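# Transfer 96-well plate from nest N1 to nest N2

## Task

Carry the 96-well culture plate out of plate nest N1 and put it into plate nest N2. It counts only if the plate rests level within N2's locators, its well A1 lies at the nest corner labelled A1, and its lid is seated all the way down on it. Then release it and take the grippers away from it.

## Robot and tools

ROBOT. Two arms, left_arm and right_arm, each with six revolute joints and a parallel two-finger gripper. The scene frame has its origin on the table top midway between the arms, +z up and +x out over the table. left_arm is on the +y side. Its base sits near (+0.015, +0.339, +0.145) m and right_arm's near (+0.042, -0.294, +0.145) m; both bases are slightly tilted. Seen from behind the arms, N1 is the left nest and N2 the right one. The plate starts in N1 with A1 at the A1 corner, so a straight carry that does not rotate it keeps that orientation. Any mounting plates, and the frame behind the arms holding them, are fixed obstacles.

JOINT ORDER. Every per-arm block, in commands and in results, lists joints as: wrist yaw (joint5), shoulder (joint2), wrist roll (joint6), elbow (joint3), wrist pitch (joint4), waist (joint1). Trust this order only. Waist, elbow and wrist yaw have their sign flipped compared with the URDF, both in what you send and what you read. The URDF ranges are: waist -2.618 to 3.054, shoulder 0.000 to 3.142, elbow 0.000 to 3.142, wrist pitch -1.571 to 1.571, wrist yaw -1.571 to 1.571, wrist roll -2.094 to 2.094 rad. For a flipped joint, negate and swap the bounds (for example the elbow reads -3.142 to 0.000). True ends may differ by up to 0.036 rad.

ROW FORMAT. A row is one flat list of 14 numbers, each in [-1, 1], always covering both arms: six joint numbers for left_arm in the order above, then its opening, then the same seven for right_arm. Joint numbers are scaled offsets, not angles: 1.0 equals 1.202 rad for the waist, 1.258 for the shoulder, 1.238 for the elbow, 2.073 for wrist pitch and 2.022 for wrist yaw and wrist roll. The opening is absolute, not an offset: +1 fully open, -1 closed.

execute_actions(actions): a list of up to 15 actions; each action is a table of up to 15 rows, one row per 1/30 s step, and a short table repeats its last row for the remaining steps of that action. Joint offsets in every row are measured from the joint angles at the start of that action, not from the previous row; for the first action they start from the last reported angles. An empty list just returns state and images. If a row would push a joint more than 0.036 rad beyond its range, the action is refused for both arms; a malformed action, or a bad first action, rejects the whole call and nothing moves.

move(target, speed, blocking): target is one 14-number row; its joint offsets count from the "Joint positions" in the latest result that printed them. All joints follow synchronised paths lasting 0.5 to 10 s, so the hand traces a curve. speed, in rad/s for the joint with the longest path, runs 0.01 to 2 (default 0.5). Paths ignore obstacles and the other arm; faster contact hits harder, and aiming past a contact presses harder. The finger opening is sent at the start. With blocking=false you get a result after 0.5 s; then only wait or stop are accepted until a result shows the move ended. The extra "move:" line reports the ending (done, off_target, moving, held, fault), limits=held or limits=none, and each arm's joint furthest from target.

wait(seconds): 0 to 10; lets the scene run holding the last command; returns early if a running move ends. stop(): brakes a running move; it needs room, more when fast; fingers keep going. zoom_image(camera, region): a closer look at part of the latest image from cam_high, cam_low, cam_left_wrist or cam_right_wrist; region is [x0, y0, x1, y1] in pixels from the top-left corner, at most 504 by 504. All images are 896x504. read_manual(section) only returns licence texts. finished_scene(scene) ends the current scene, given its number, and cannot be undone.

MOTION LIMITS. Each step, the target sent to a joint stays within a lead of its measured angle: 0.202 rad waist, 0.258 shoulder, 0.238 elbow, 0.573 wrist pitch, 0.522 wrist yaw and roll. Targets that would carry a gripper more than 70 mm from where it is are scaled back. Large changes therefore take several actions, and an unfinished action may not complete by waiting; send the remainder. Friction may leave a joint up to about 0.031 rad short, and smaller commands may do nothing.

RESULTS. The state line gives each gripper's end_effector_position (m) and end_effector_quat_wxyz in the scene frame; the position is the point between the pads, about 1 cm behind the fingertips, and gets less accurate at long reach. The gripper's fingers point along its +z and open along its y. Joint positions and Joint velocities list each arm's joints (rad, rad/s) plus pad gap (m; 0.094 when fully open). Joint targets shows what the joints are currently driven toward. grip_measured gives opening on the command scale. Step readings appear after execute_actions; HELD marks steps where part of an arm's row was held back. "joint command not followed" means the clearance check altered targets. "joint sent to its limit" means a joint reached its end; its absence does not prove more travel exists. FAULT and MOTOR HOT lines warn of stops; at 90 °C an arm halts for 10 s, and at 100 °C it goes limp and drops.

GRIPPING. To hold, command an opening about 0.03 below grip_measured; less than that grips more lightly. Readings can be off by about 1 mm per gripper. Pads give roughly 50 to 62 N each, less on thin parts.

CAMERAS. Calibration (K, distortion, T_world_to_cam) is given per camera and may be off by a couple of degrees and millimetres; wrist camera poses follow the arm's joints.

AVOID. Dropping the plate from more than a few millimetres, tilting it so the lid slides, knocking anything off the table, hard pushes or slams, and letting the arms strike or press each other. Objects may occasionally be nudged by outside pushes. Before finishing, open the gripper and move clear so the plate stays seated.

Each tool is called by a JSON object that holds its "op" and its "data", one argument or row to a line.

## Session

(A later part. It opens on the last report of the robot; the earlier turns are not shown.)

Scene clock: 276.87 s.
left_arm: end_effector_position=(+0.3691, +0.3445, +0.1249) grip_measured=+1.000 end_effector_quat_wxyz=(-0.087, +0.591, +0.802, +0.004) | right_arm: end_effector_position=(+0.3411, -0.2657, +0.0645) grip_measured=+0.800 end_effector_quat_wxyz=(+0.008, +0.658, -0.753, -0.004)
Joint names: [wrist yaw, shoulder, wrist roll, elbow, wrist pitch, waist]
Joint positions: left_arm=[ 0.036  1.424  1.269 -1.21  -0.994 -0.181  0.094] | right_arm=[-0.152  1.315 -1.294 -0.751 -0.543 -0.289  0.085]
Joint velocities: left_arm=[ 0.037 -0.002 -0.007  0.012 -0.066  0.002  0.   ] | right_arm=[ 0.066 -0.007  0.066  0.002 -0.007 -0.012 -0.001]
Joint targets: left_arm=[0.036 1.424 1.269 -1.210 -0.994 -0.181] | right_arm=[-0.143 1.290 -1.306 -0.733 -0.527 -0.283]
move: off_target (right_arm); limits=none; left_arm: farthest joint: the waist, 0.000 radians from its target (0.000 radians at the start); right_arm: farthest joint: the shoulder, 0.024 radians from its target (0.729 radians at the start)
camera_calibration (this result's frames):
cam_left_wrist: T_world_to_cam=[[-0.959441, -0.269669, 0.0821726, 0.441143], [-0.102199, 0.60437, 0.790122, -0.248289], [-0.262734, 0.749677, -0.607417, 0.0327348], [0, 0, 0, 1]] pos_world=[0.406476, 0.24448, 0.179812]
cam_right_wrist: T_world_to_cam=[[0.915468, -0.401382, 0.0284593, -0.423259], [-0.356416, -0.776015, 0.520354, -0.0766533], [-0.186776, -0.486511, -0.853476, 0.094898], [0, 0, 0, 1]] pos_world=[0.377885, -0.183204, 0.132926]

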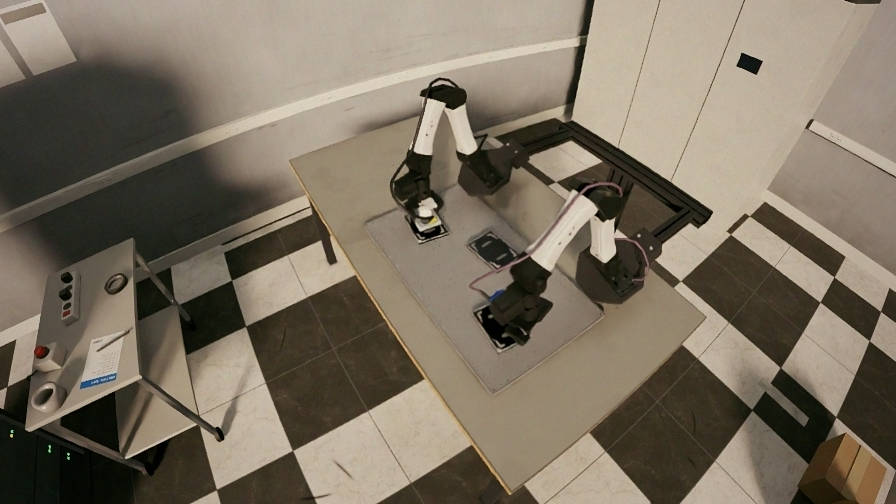

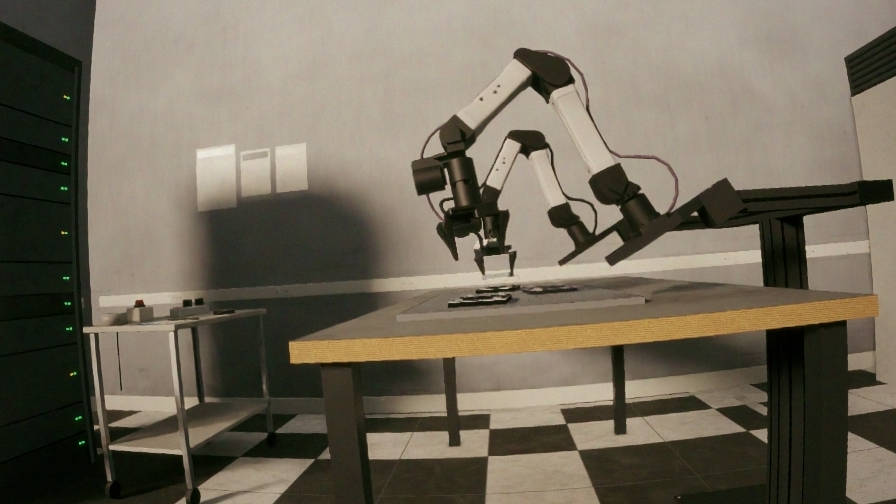

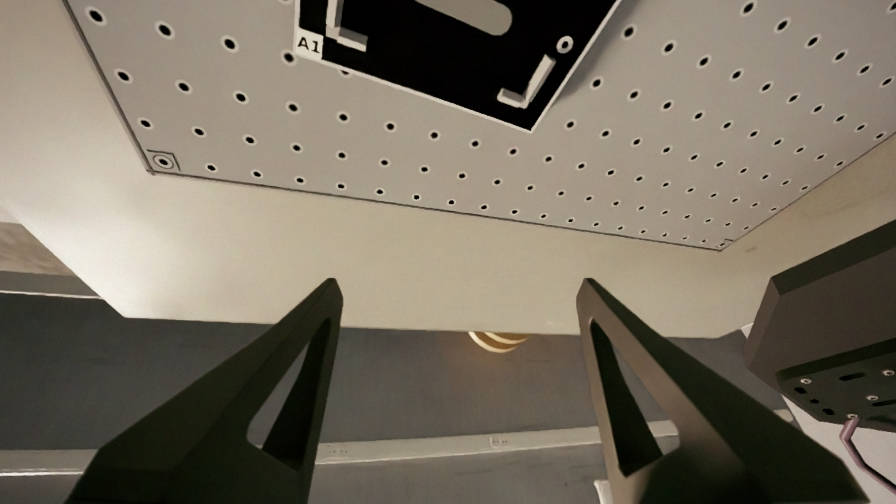

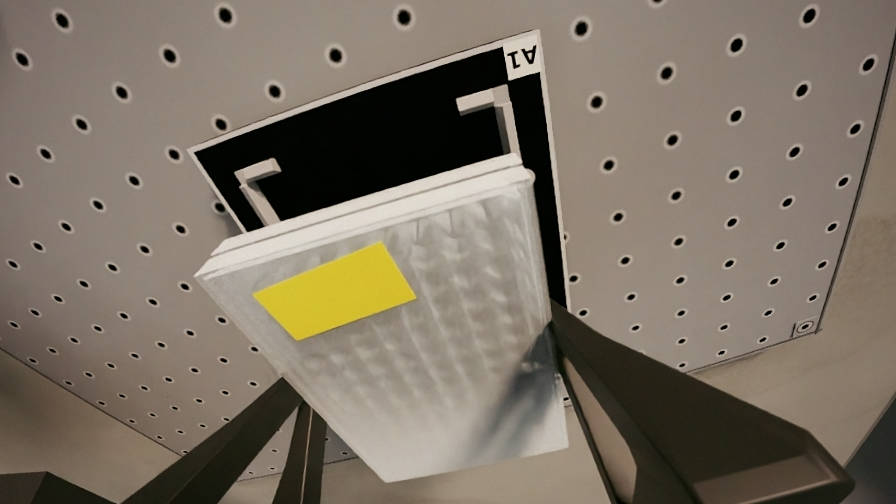

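{"op": "move", "data": {
  "target": [0,0,0,0,0,0,1,-0.011,0.051,0.018,0.027,0.040,-0.031,0.77],
  "speed": 0.06
}}

Scene clock: 294.03 s.
left_arm: end_effector_position=(+0.3691, +0.3445, +0.1249) grip_measured=+1.000 end_effector_quat_wxyz=(-0.087, +0.591, +0.802, +0.004) | right_arm: end_effector_position=(+0.3415, -0.2563, +0.0515) grip_measured=+0.800 end_effector_quat_wxyz=(+0.004, +0.658, -0.753, -0.004)
Joint names: [wrist yaw, shoulder, wrist roll, elbow, wrist pitch, waist]
Joint positions: left_arm=[ 0.036  1.424  1.269 -1.21  -0.994 -0.181  0.094] | right_arm=[-0.162  1.365 -1.269 -0.737 -0.476 -0.318  0.085]
Joint velocities: left_arm=[0.051 0.002 0.066 0.007 0.022 0.007 0.   ] | right_arm=[ 0.037 -0.007 -0.051  0.012 -0.022  0.022  0.   ]
Joint targets: left_arm=[0.036 1.424 1.269 -1.210 -0.994 -0.181] | right_arm=[-0.175 1.379 -1.258 -0.718 -0.460 -0.326]
move: done; limits=none; left_arm: farthest joint: the waist, 0.000 radians from its target (0.000 radians at the start); right_arm: farthest joint: the elbow, 0.019 radians from its target (0.034 radians at the start)
camera_calibration (this result's frames):
cam_left_wrist: T_world_to_cam=[[-0.959441, -0.269669, 0.0821726, 0.441143], [-0.102199, 0.60437, 0.790122, -0.248289], [-0.262734, 0.749677, -0.607417, 0.0327348], [0, 0, 0, 1]] pos_world=[0.406476, 0.24448, 0.179812]
cam_right_wrist: T_world_to_cam=[[0.915235, -0.401685, 0.0315357, -0.419627], [-0.359168, -0.777874, 0.515664, -0.0617377], [-0.182604, -0.483281, -0.85621, 0.087941], [0, 0, 0, 1]] pos_world=[0.377942, -0.174082, 0.120365]

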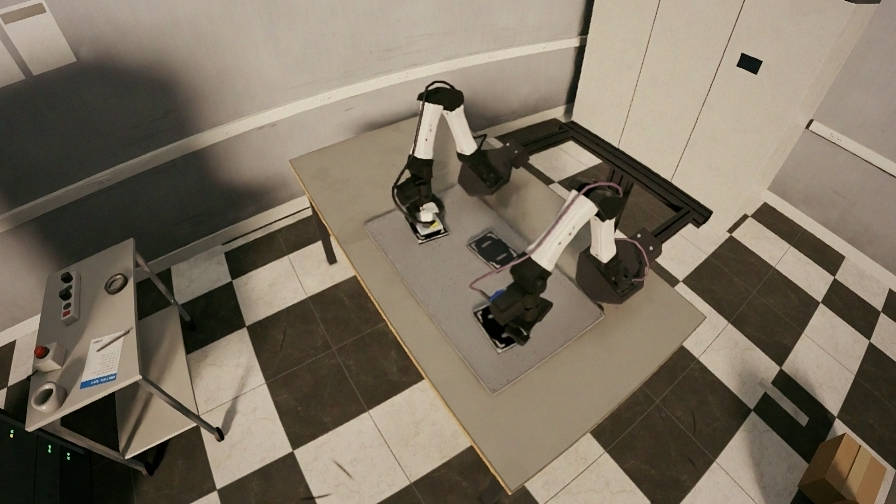

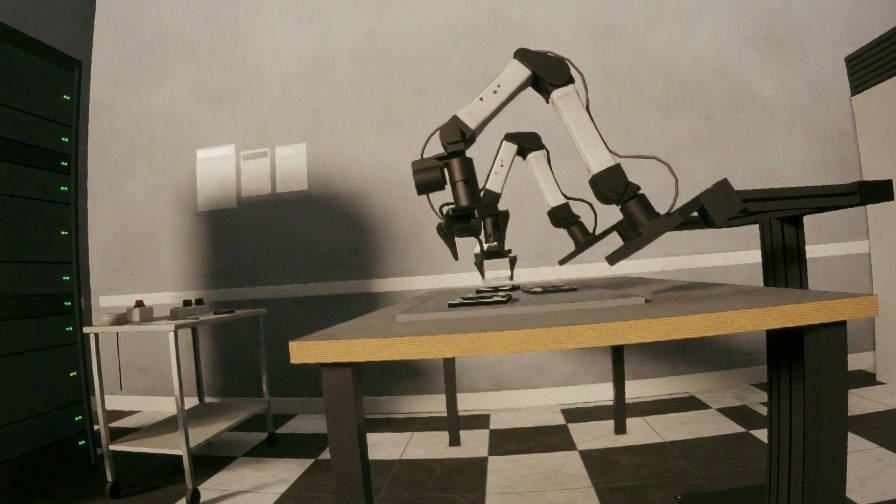

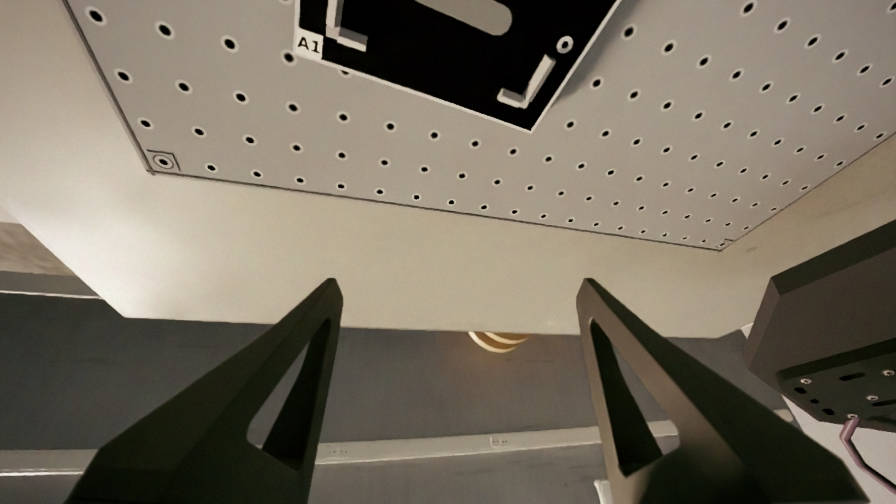

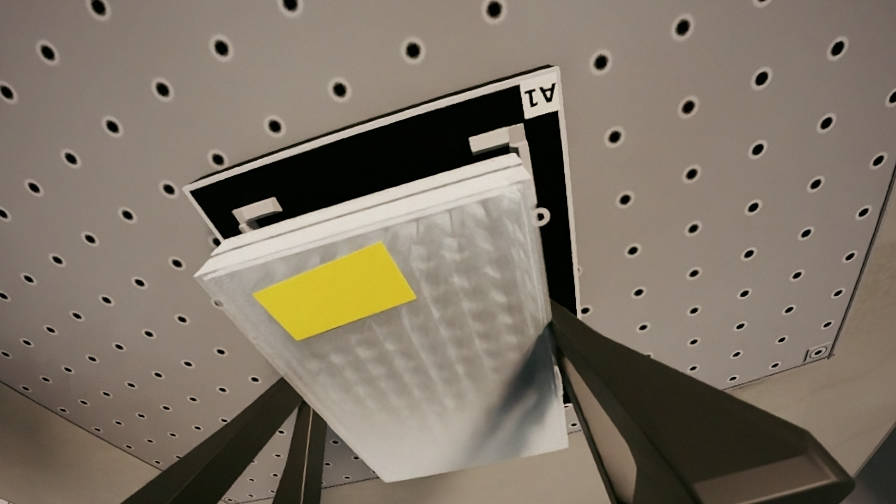

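{"op": "zoom_image", "data": {
  "camera": "cam_right_wrist",
  "region": [180, 60, 580, 290]
}}

Region (180, 60, 580, 290) of cam_right_wrist's 896x504 image, scaled by 1.260, with more detail than that image has; it fills the top 290 rows of this view, and the rest is white.

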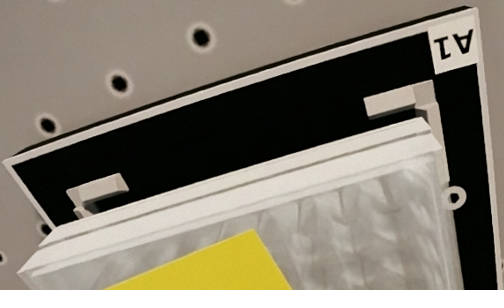

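{"op": "move", "data": {
  "target": [0,0,0,0,0,0,1,0.004,0.039,-0.012,0.024,0.030,0.016,0.77],
  "speed": 0.04
}}

{"op": "zoom_image", "data": {
  "camera": "cam_right_wrist",
  "region": [180, 60, 580, 290]
}}

Scene clock: 304.23 s.
left_arm: end_effector_position=(+0.3691, +0.3445, +0.1249) grip_measured=+1.000 end_effector_quat_wxyz=(-0.087, +0.591, +0.802, +0.004) | right_arm: end_effector_position=(+0.3464, -0.2579, +0.0431) grip_measured=+0.800 end_effector_quat_wxyz=(+0.002, +0.659, -0.752, +0.001)
Joint names: [wrist yaw, shoulder, wrist roll, elbow, wrist pitch, waist]
Joint positions: left_arm=[ 0.036  1.424  1.269 -1.21  -0.994 -0.181  0.094] | right_arm=[-0.162  1.399 -1.283 -0.737 -0.431 -0.306  0.085]
Joint velocities: left_arm=[ 0.007 -0.002  0.022  0.022 -0.037 -0.007  0.   ] | right_arm=[ 0.066  0.007  0.037 -0.002  0.051 -0.002 -0.   ]
Joint targets: left_arm=[0.036 1.424 1.269 -1.210 -0.994 -0.181] | right_arm=[-0.154 1.414 -1.294 -0.707 -0.414 -0.299]
move: off_target (right_arm); limits=none; left_arm: farthest joint: the waist, 0.000 radians from its target (0.000 radians at the start); right_arm: farthest joint: the elbow, 0.029 radians from its target (0.029 radians at the start)
camera_calibration (this result's frames):
cam_left_wrist: T_world_to_cam=[[-0.959441, -0.269669, 0.0821726, 0.441143], [-0.102199, 0.60437, 0.790122, -0.248289], [-0.262734, 0.749677, -0.607417, 0.0327348], [0, 0, 0, 1]] pos_world=[0.406476, 0.24448, 0.179812]
cam_right_wrist: T_world_to_cam=[[0.915273, -0.400552, 0.0428116, -0.42469], [-0.363835, -0.776364, 0.514669, -0.0548948], [-0.172914, -0.486639, -0.85632, 0.0766735], [0, 0, 0, 1]] pos_world=[0.381993, -0.175417, 0.112091]

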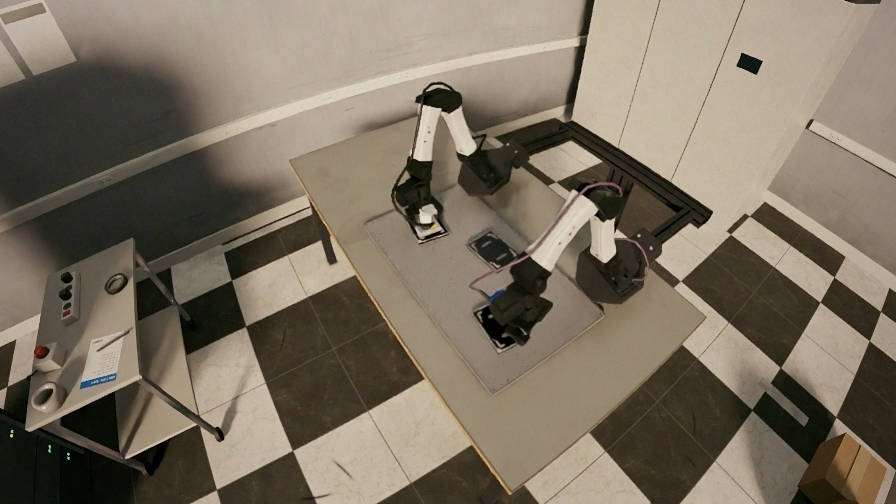

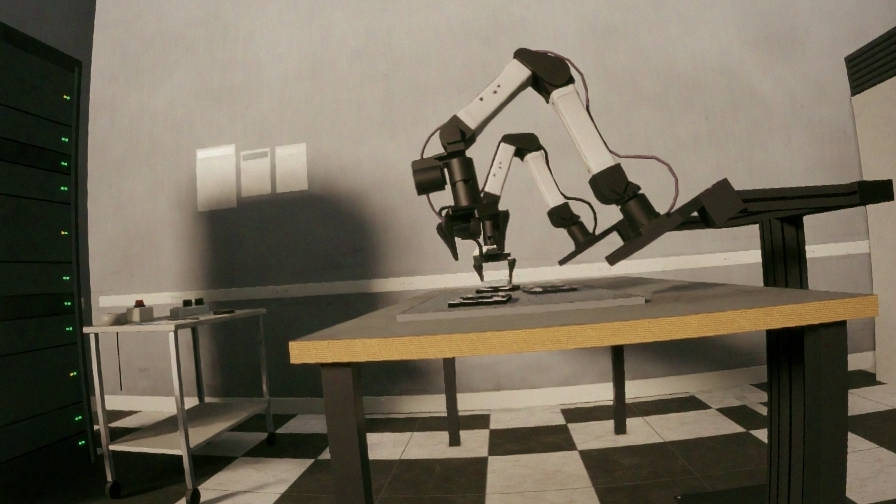

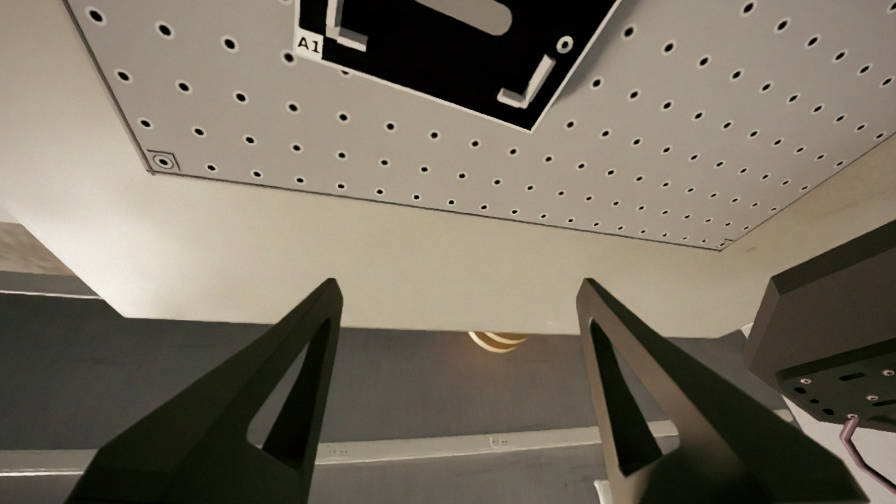

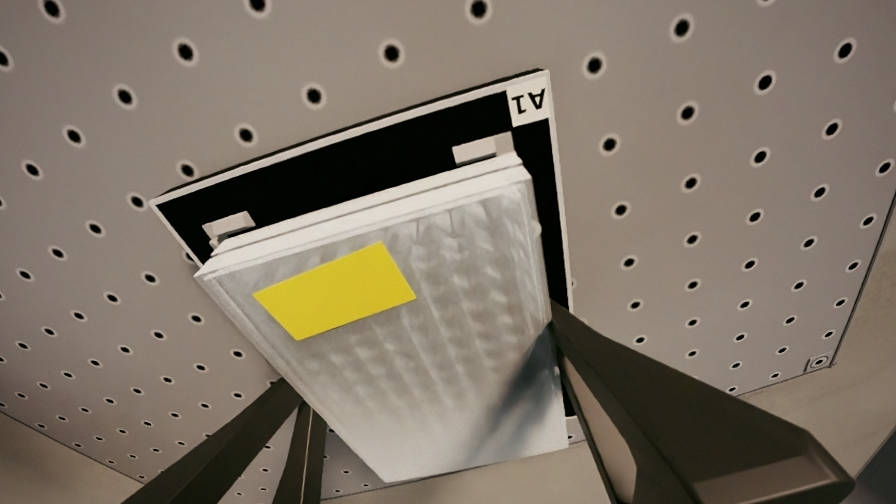

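Region (180, 60, 580, 290) of cam_right_wrist's 896x504 image, scaled by 1.260, with more detail than that image has; it fills the top 290 rows of this view, and the rest is white.

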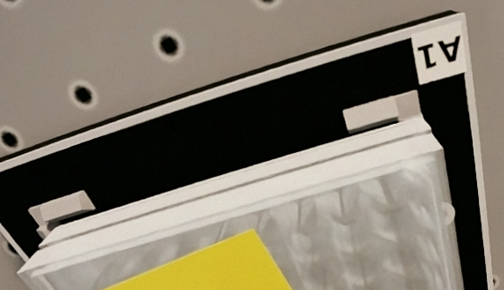

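{"op": "move", "data": {
  "target": [0,0,0,0,0,0,1,0.004,0.002,-0.003,0.031,0.014,0.003,0.77],
  "speed": 0.02
}}

{"op": "zoom_image", "data": {
  "camera": "cam_right_wrist",
  "region": [180, 60, 580, 290]
}}

Scene clock: 313.33 s.
left_arm: end_effector_position=(+0.3691, +0.3445, +0.1249) grip_measured=+1.000 end_effector_quat_wxyz=(-0.087, +0.591, +0.802, +0.004) | right_arm: end_effector_position=(+0.3417, -0.2582, +0.0404) grip_measured=+0.800 end_effector_quat_wxyz=(+0.004, +0.659, -0.752, -0.000)
Joint names: [wrist yaw, shoulder, wrist roll, elbow, wrist pitch, waist]
Joint positions: left_arm=[ 0.036  1.424  1.269 -1.21  -0.994 -0.181  0.094] | right_arm=[-0.162  1.399 -1.283 -0.719 -0.418 -0.306  0.085]
Joint velocities: left_arm=[ 0.007 -0.017 -0.037  0.022  0.007 -0.002  0.   ] | right_arm=[ 0.022 -0.002 -0.022  0.007  0.007 -0.002  0.   ]
Joint targets: left_arm=[0.036 1.424 1.269 -1.210 -0.994 -0.181] | right_arm=[-0.154 1.402 -1.289 -0.698 -0.401 -0.302]
move: done; limits=none; left_arm: farthest joint: the waist, 0.000 radians from its target (0.000 radians at the start); right_arm: farthest joint: the elbow, 0.020 radians from its target (0.038 radians at the start)
camera_calibration (this result's frames):
cam_left_wrist: T_world_to_cam=[[-0.959441, -0.269669, 0.0821726, 0.441143], [-0.102199, 0.60437, 0.790122, -0.248289], [-0.262734, 0.749677, -0.607417, 0.0327348], [0, 0, 0, 1]] pos_world=[0.406476, 0.24448, 0.179812]
cam_right_wrist: T_world_to_cam=[[0.915785, -0.399802, 0.0386852, -0.420196], [-0.360729, -0.776258, 0.517009, -0.0565968], [-0.176672, -0.487423, -0.855106, 0.0744523], [0, 0, 0, 1]] pos_world=[0.377547, -0.175639, 0.109181]

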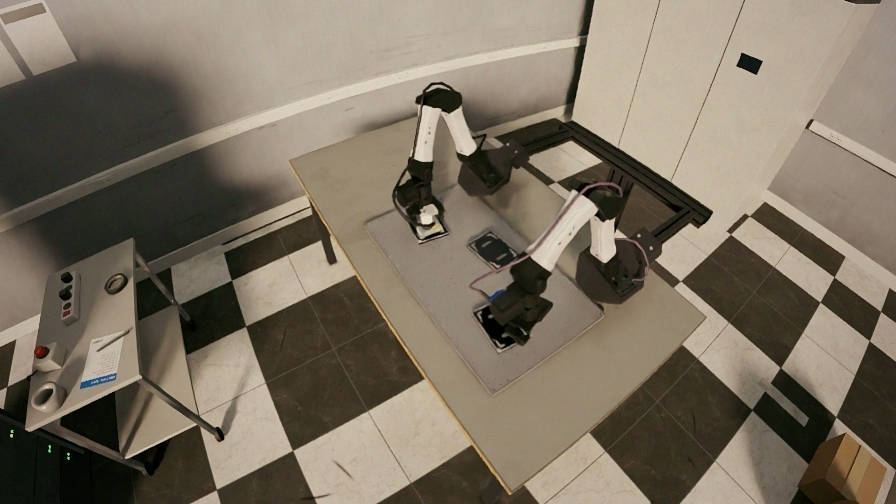

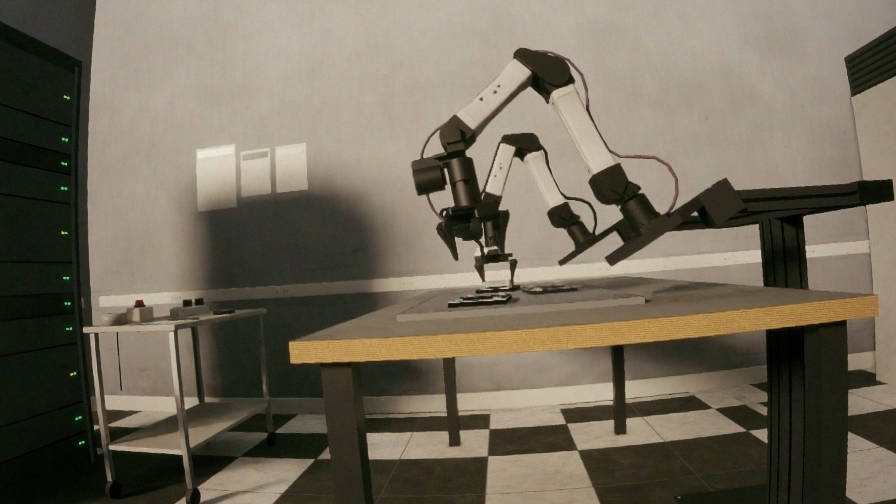

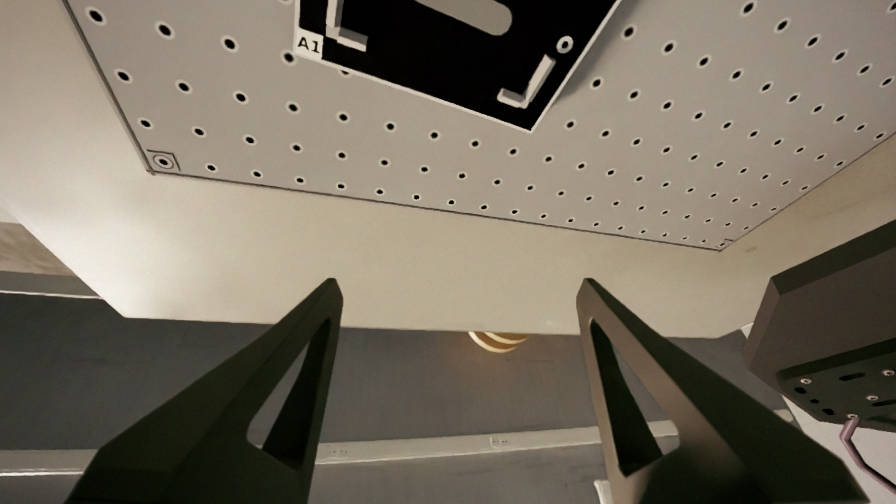

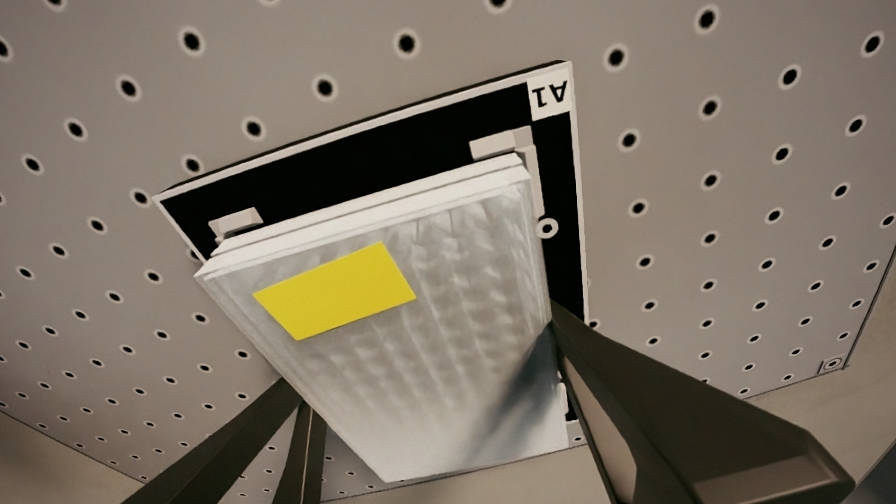

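Region (180, 60, 580, 290) of cam_right_wrist's 896x504 image, scaled by 1.260, with more detail than that image has; it fills the top 290 rows of this view, and the rest is white.

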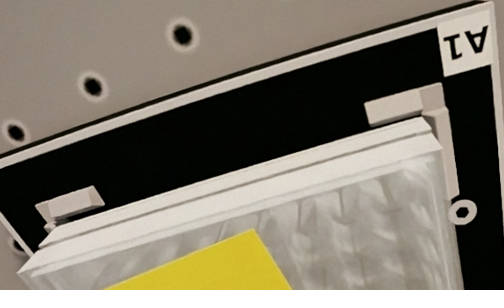

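{"op": "execute_actions", "data": {
  "actions": []
}}

Scene clock: 323.80 s.
left_arm: end_effector_position=(+0.3691, +0.3445, +0.1249) grip_measured=+1.000 end_effector_quat_wxyz=(-0.087, +0.591, +0.802, +0.004) | right_arm: end_effector_position=(+0.3418, -0.2582, +0.0404) grip_measured=+0.800 end_effector_quat_wxyz=(+0.003, +0.659, -0.752, -0.000)
Joint names: [wrist yaw, shoulder, wrist roll, elbow, wrist pitch, waist]
Joint positions: left_arm=[ 0.036  1.424  1.269 -1.21  -0.994 -0.181  0.094] | right_arm=[-0.162  1.399 -1.283 -0.719 -0.417 -0.306  0.085]
Joint velocities: left_arm=[ 0.037 -0.012  0.022  0.012  0.066  0.012  0.   ] | right_arm=[ 0.007  0.007  0.007 -0.002  0.037  0.007 -0.   ]
Joint targets: left_arm=[0.036 1.424 1.269 -1.210 -0.994 -0.181] | right_arm=[-0.154 1.402 -1.289 -0.698 -0.401 -0.302]
camera_calibration (this result's frames):
cam_left_wrist: T_world_to_cam=[[-0.959441, -0.269669, 0.0821726, 0.441143], [-0.102199, 0.60437, 0.790122, -0.248289], [-0.262734, 0.749677, -0.607417, 0.0327348], [0, 0, 0, 1]] pos_world=[0.406476, 0.24448, 0.179812]
cam_right_wrist: T_world_to_cam=[[0.915707, -0.399918, 0.0393202, -0.420382], [-0.361208, -0.776275, 0.51665, -0.0563337], [-0.176094, -0.487303, -0.855294, 0.0743392], [0, 0, 0, 1]] pos_world=[0.377689, -0.175623, 0.109216]

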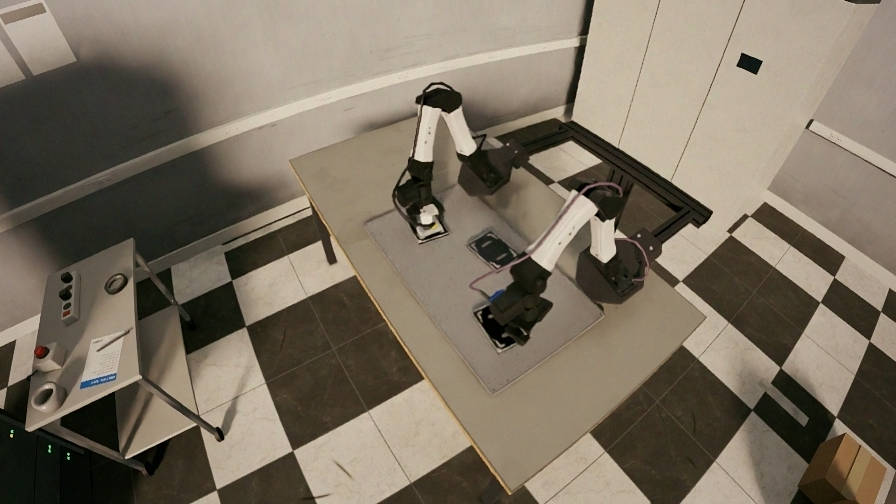

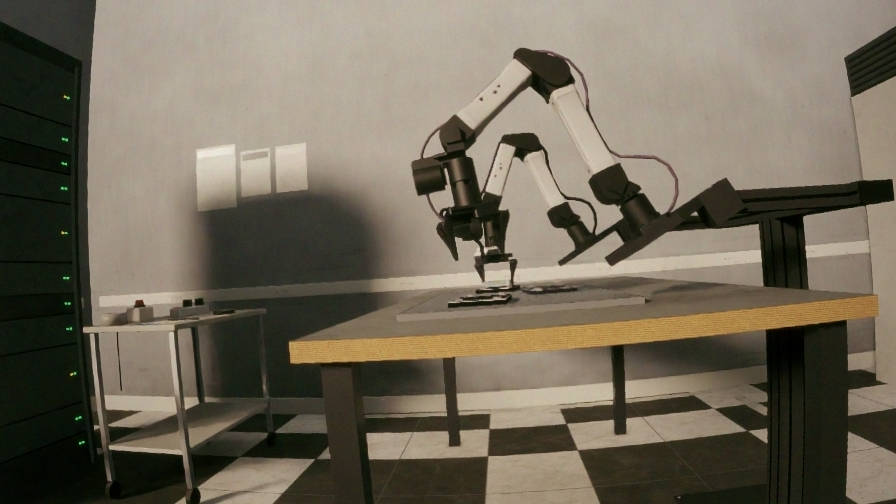

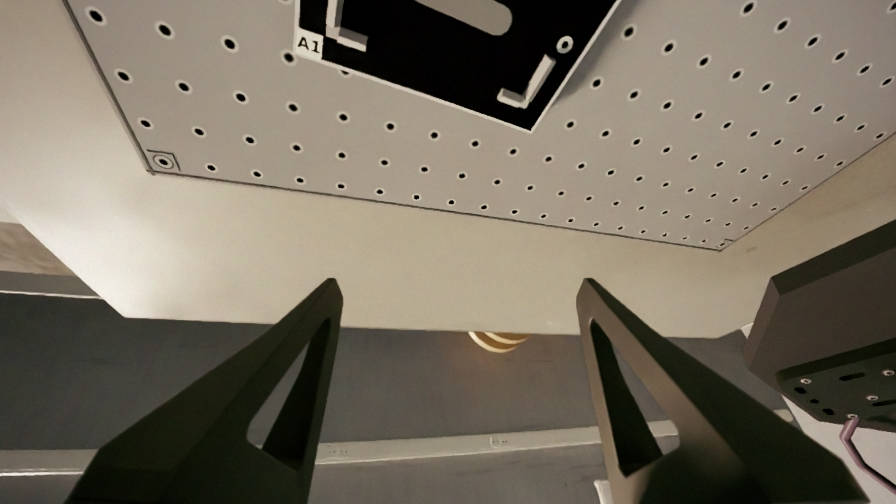

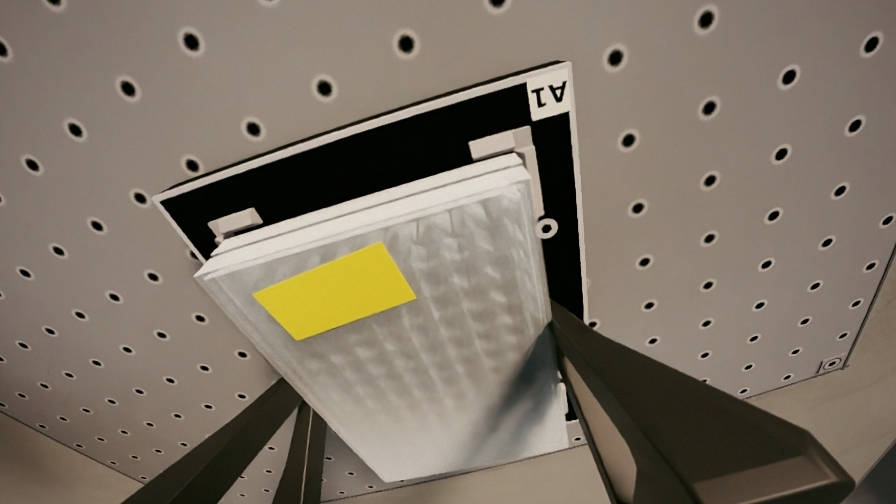

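{"op": "move", "data": {
  "target": [0,0,0,0,0,0,1, 0.004,0.025,-0.003,0.023,0.019,0.005,0.77],
  "speed": 0.025
}}

{"op": "zoom_image", "data": {
  "camera": "cam_right_wrist",
  "region": [140,40,640,330]
}}

{"op": "zoom_image", "data": {
  "camera": "cam_low",
  "region": [400,220,620,330]
}}

Scene clock: 330.77 s.
left_arm: end_effector_position=(+0.3691, +0.3445, +0.1249) grip_measured=+1.000 end_effector_quat_wxyz=(-0.087, +0.591, +0.802, +0.004) | right_arm: end_effector_position=(+0.3421, -0.2577, +0.0379) grip_measured=+0.800 end_effector_quat_wxyz=(+0.004, +0.659, -0.752, -0.000)
Joint names: [wrist yaw, shoulder, wrist roll, elbow, wrist pitch, waist]
Joint positions: left_arm=[ 0.036  1.424  1.269 -1.21  -0.994 -0.181  0.094] | right_arm=[-0.162  1.41  -1.283 -0.719 -0.407 -0.306  0.085]
Joint velocities: left_arm=[-0.022 -0.002 -0.037 -0.022 -0.125 -0.007  0.   ] | right_arm=[-0.022 -0.012 -0.066  0.002 -0.007  0.002 -0.   ]
Joint targets: left_arm=[0.036 1.424 1.269 -1.210 -0.994 -0.181] | right_arm=[-0.154 1.431 -1.289 -0.691 -0.378 -0.300]
move: off_target (right_arm); limits=none; left_arm: farthest joint: the waist, 0.000 radians from its target (0.000 radians at the start); right_arm: farthest joint: the elbow, 0.029 radians from its target (0.029 radians at the start)
camera_calibration (this result's frames):
cam_left_wrist: T_world_to_cam=[[-0.959441, -0.269669, 0.0821726, 0.441143], [-0.102199, 0.60437, 0.790122, -0.248289], [-0.262734, 0.749677, -0.607417, 0.0327348], [0, 0, 0, 1]] pos_world=[0.406476, 0.24448, 0.179812]
cam_right_wrist: T_world_to_cam=[[0.915785, -0.399802, 0.0386852, -0.420342], [-0.360729, -0.776258, 0.517009, -0.0547271], [-0.176672, -0.487423, -0.855106, 0.072597], [0, 0, 0, 1]] pos_world=[0.378027, -0.175151, 0.106633]

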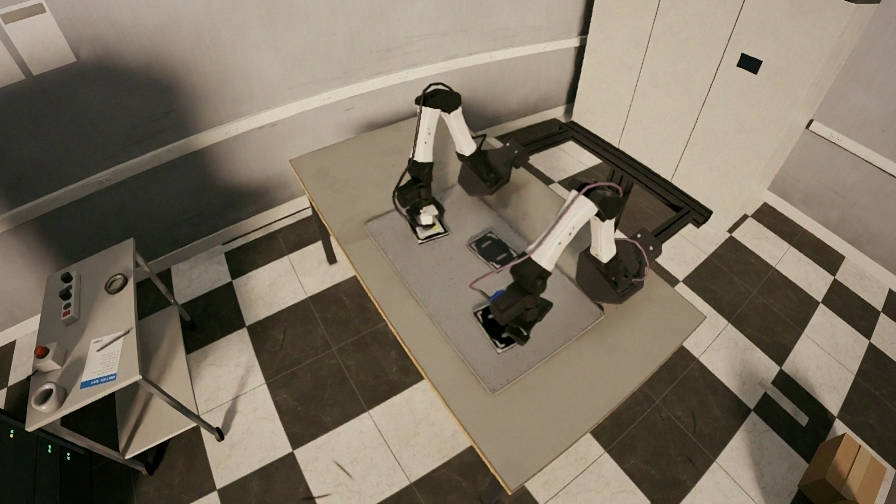

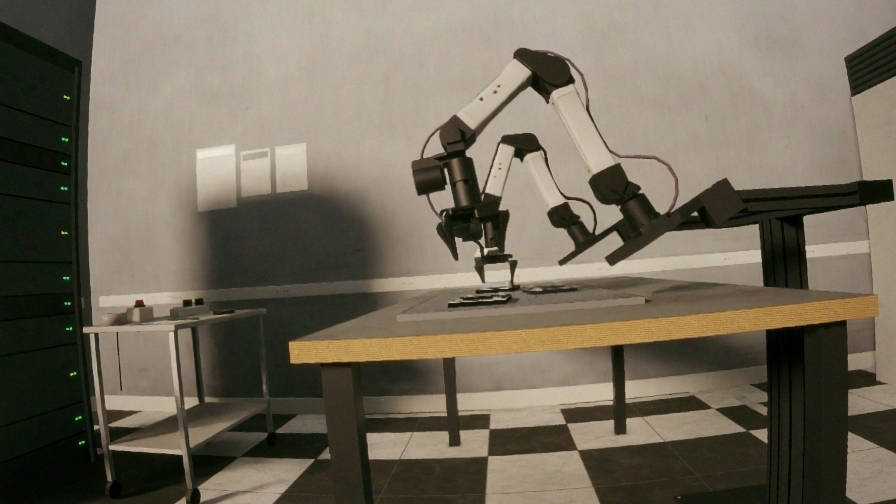

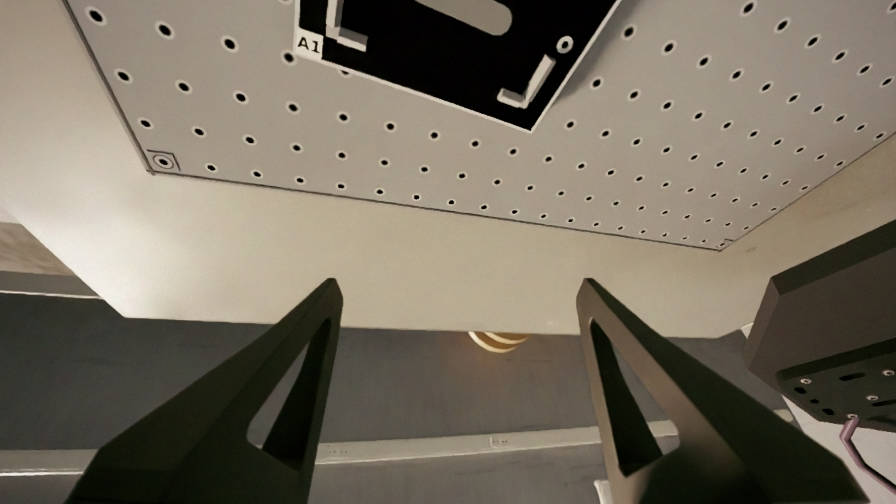

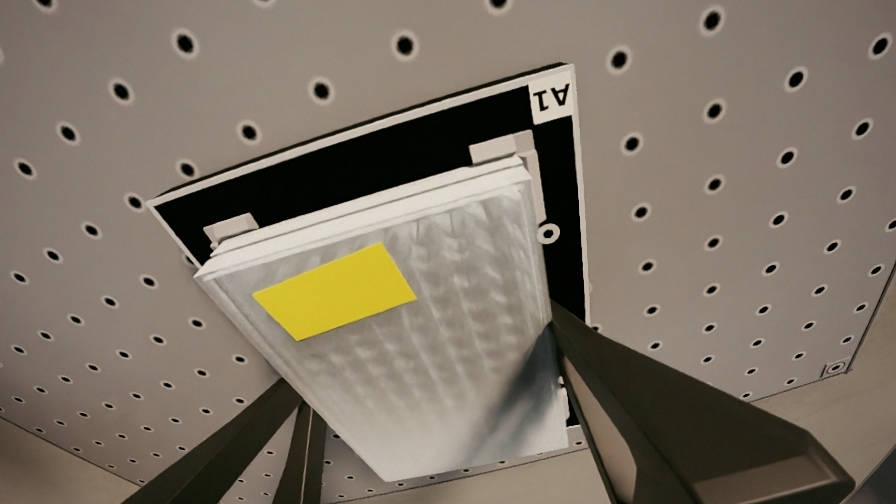

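Region (140, 40, 640, 330) of cam_right_wrist's 896x504 image, scaled by 1.008, with more detail than that image has; it fills the top 292 rows of this view, and the rest is white.

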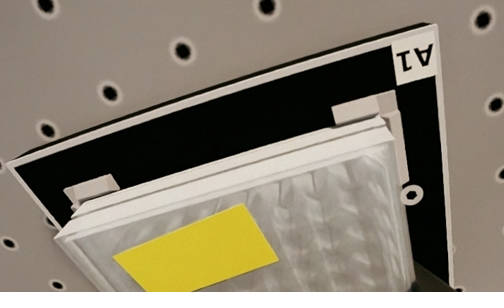

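Region (400, 220, 620, 330) of cam_low's 896x504 image, scaled by 2.291, with more detail than that image has.

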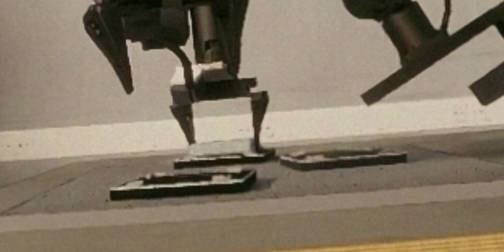

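{"op": "move", "data": {
  "target": [0,0,0,0,0,0,1, 0.004,0.025,-0.003,0.026,0.017,0.005,0.77],
  "speed": 0.025
}}

{"op": "zoom_image", "data": {
  "camera": "cam_right_wrist",
  "region": [140,40,640,330]
}}

Scene clock: 335.13 s.
left_arm: end_effector_position=(+0.3691, +0.3445, +0.1249) grip_measured=+1.000 end_effector_quat_wxyz=(-0.087, +0.591, +0.802, +0.004) | right_arm: end_effector_position=(+0.3418, -0.2582, +0.0368) grip_measured=+0.800 end_effector_quat_wxyz=(+0.005, +0.659, -0.752, -0.000)
Joint names: [wrist yaw, shoulder, wrist roll, elbow, wrist pitch, waist]
Joint positions: left_arm=[ 0.036  1.424  1.269 -1.21  -0.994 -0.181  0.094] | right_arm=[-0.164  1.415 -1.283 -0.719 -0.405 -0.305  0.085]
Joint velocities: left_arm=[-0.037 -0.002 -0.037  0.002 -0.022 -0.017  0.   ] | right_arm=[ 0.051 -0.002  0.007  0.012  0.066 -0.017  0.   ]
Joint targets: left_arm=[0.036 1.424 1.269 -1.210 -0.994 -0.181] | right_arm=[-0.154 1.442 -1.289 -0.687 -0.372 -0.300]
move: off_target (right_arm); limits=none; left_arm: farthest joint: the waist, 0.000 radians from its target (0.000 radians at the start); right_arm: farthest joint: the wrist pitch, 0.033 radians from its target (0.035 radians at the start)
camera_calibration (this result's frames):
cam_left_wrist: T_world_to_cam=[[-0.959441, -0.269669, 0.0821726, 0.441143], [-0.102199, 0.60437, 0.790122, -0.248289], [-0.262734, 0.749677, -0.607417, 0.0327348], [0, 0, 0, 1]] pos_world=[0.406476, 0.24448, 0.179812]
cam_right_wrist: T_world_to_cam=[[0.915612, -0.400286, 0.0377474, -0.420265], [-0.360142, -0.774786, 0.519619, -0.0545757], [-0.17875, -0.489364, -0.853564, 0.0715177], [0, 0, 0, 1]] pos_world=[0.377929, -0.175513, 0.105267]

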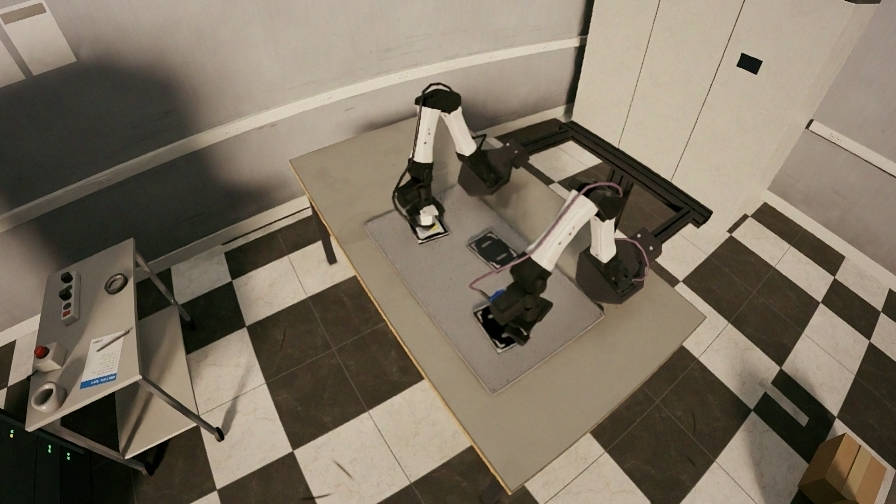

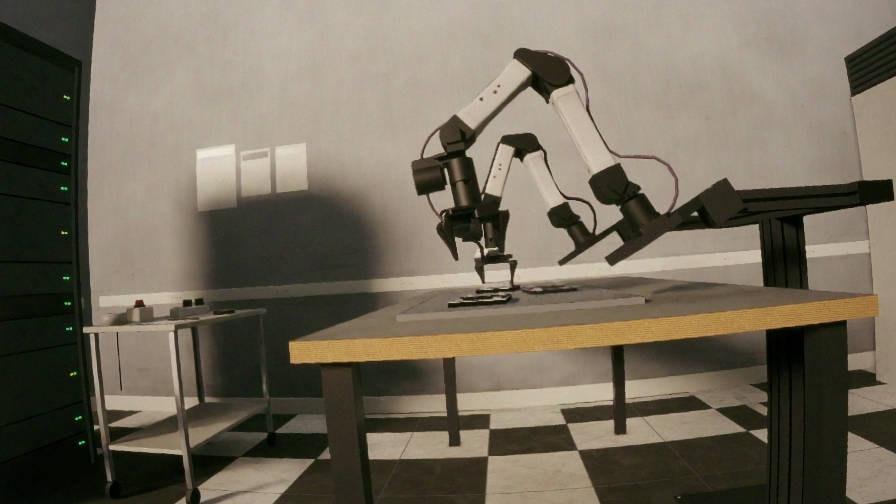

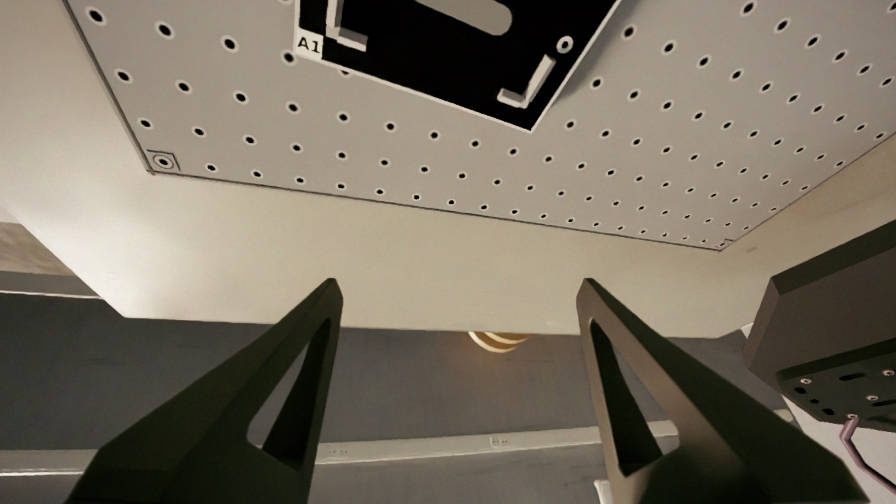

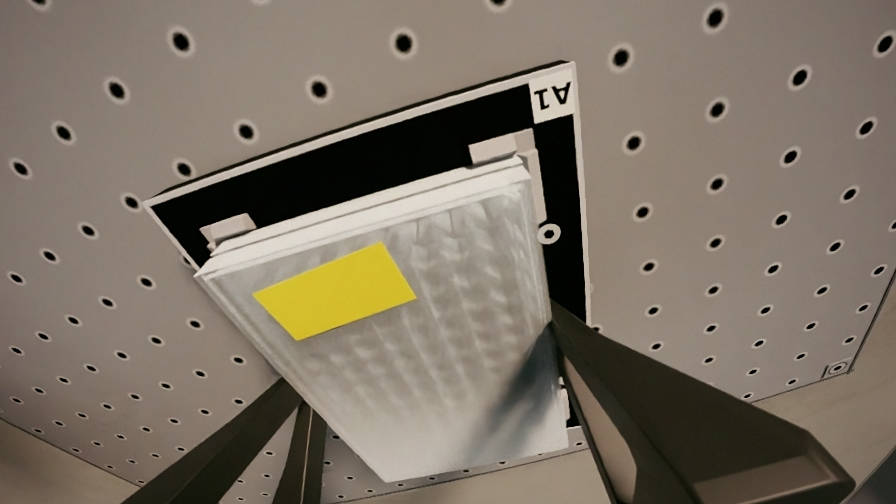

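Region (140, 40, 640, 330) of cam_right_wrist's 896x504 image, scaled by 1.008, with more detail than that image has; it fills the top 292 rows of this view, and the rest is white.

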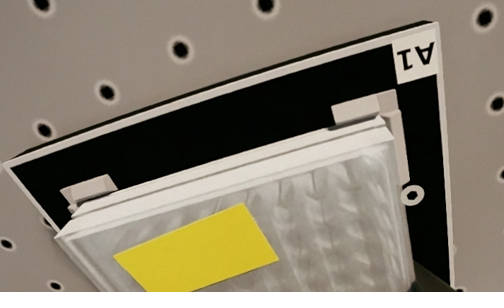

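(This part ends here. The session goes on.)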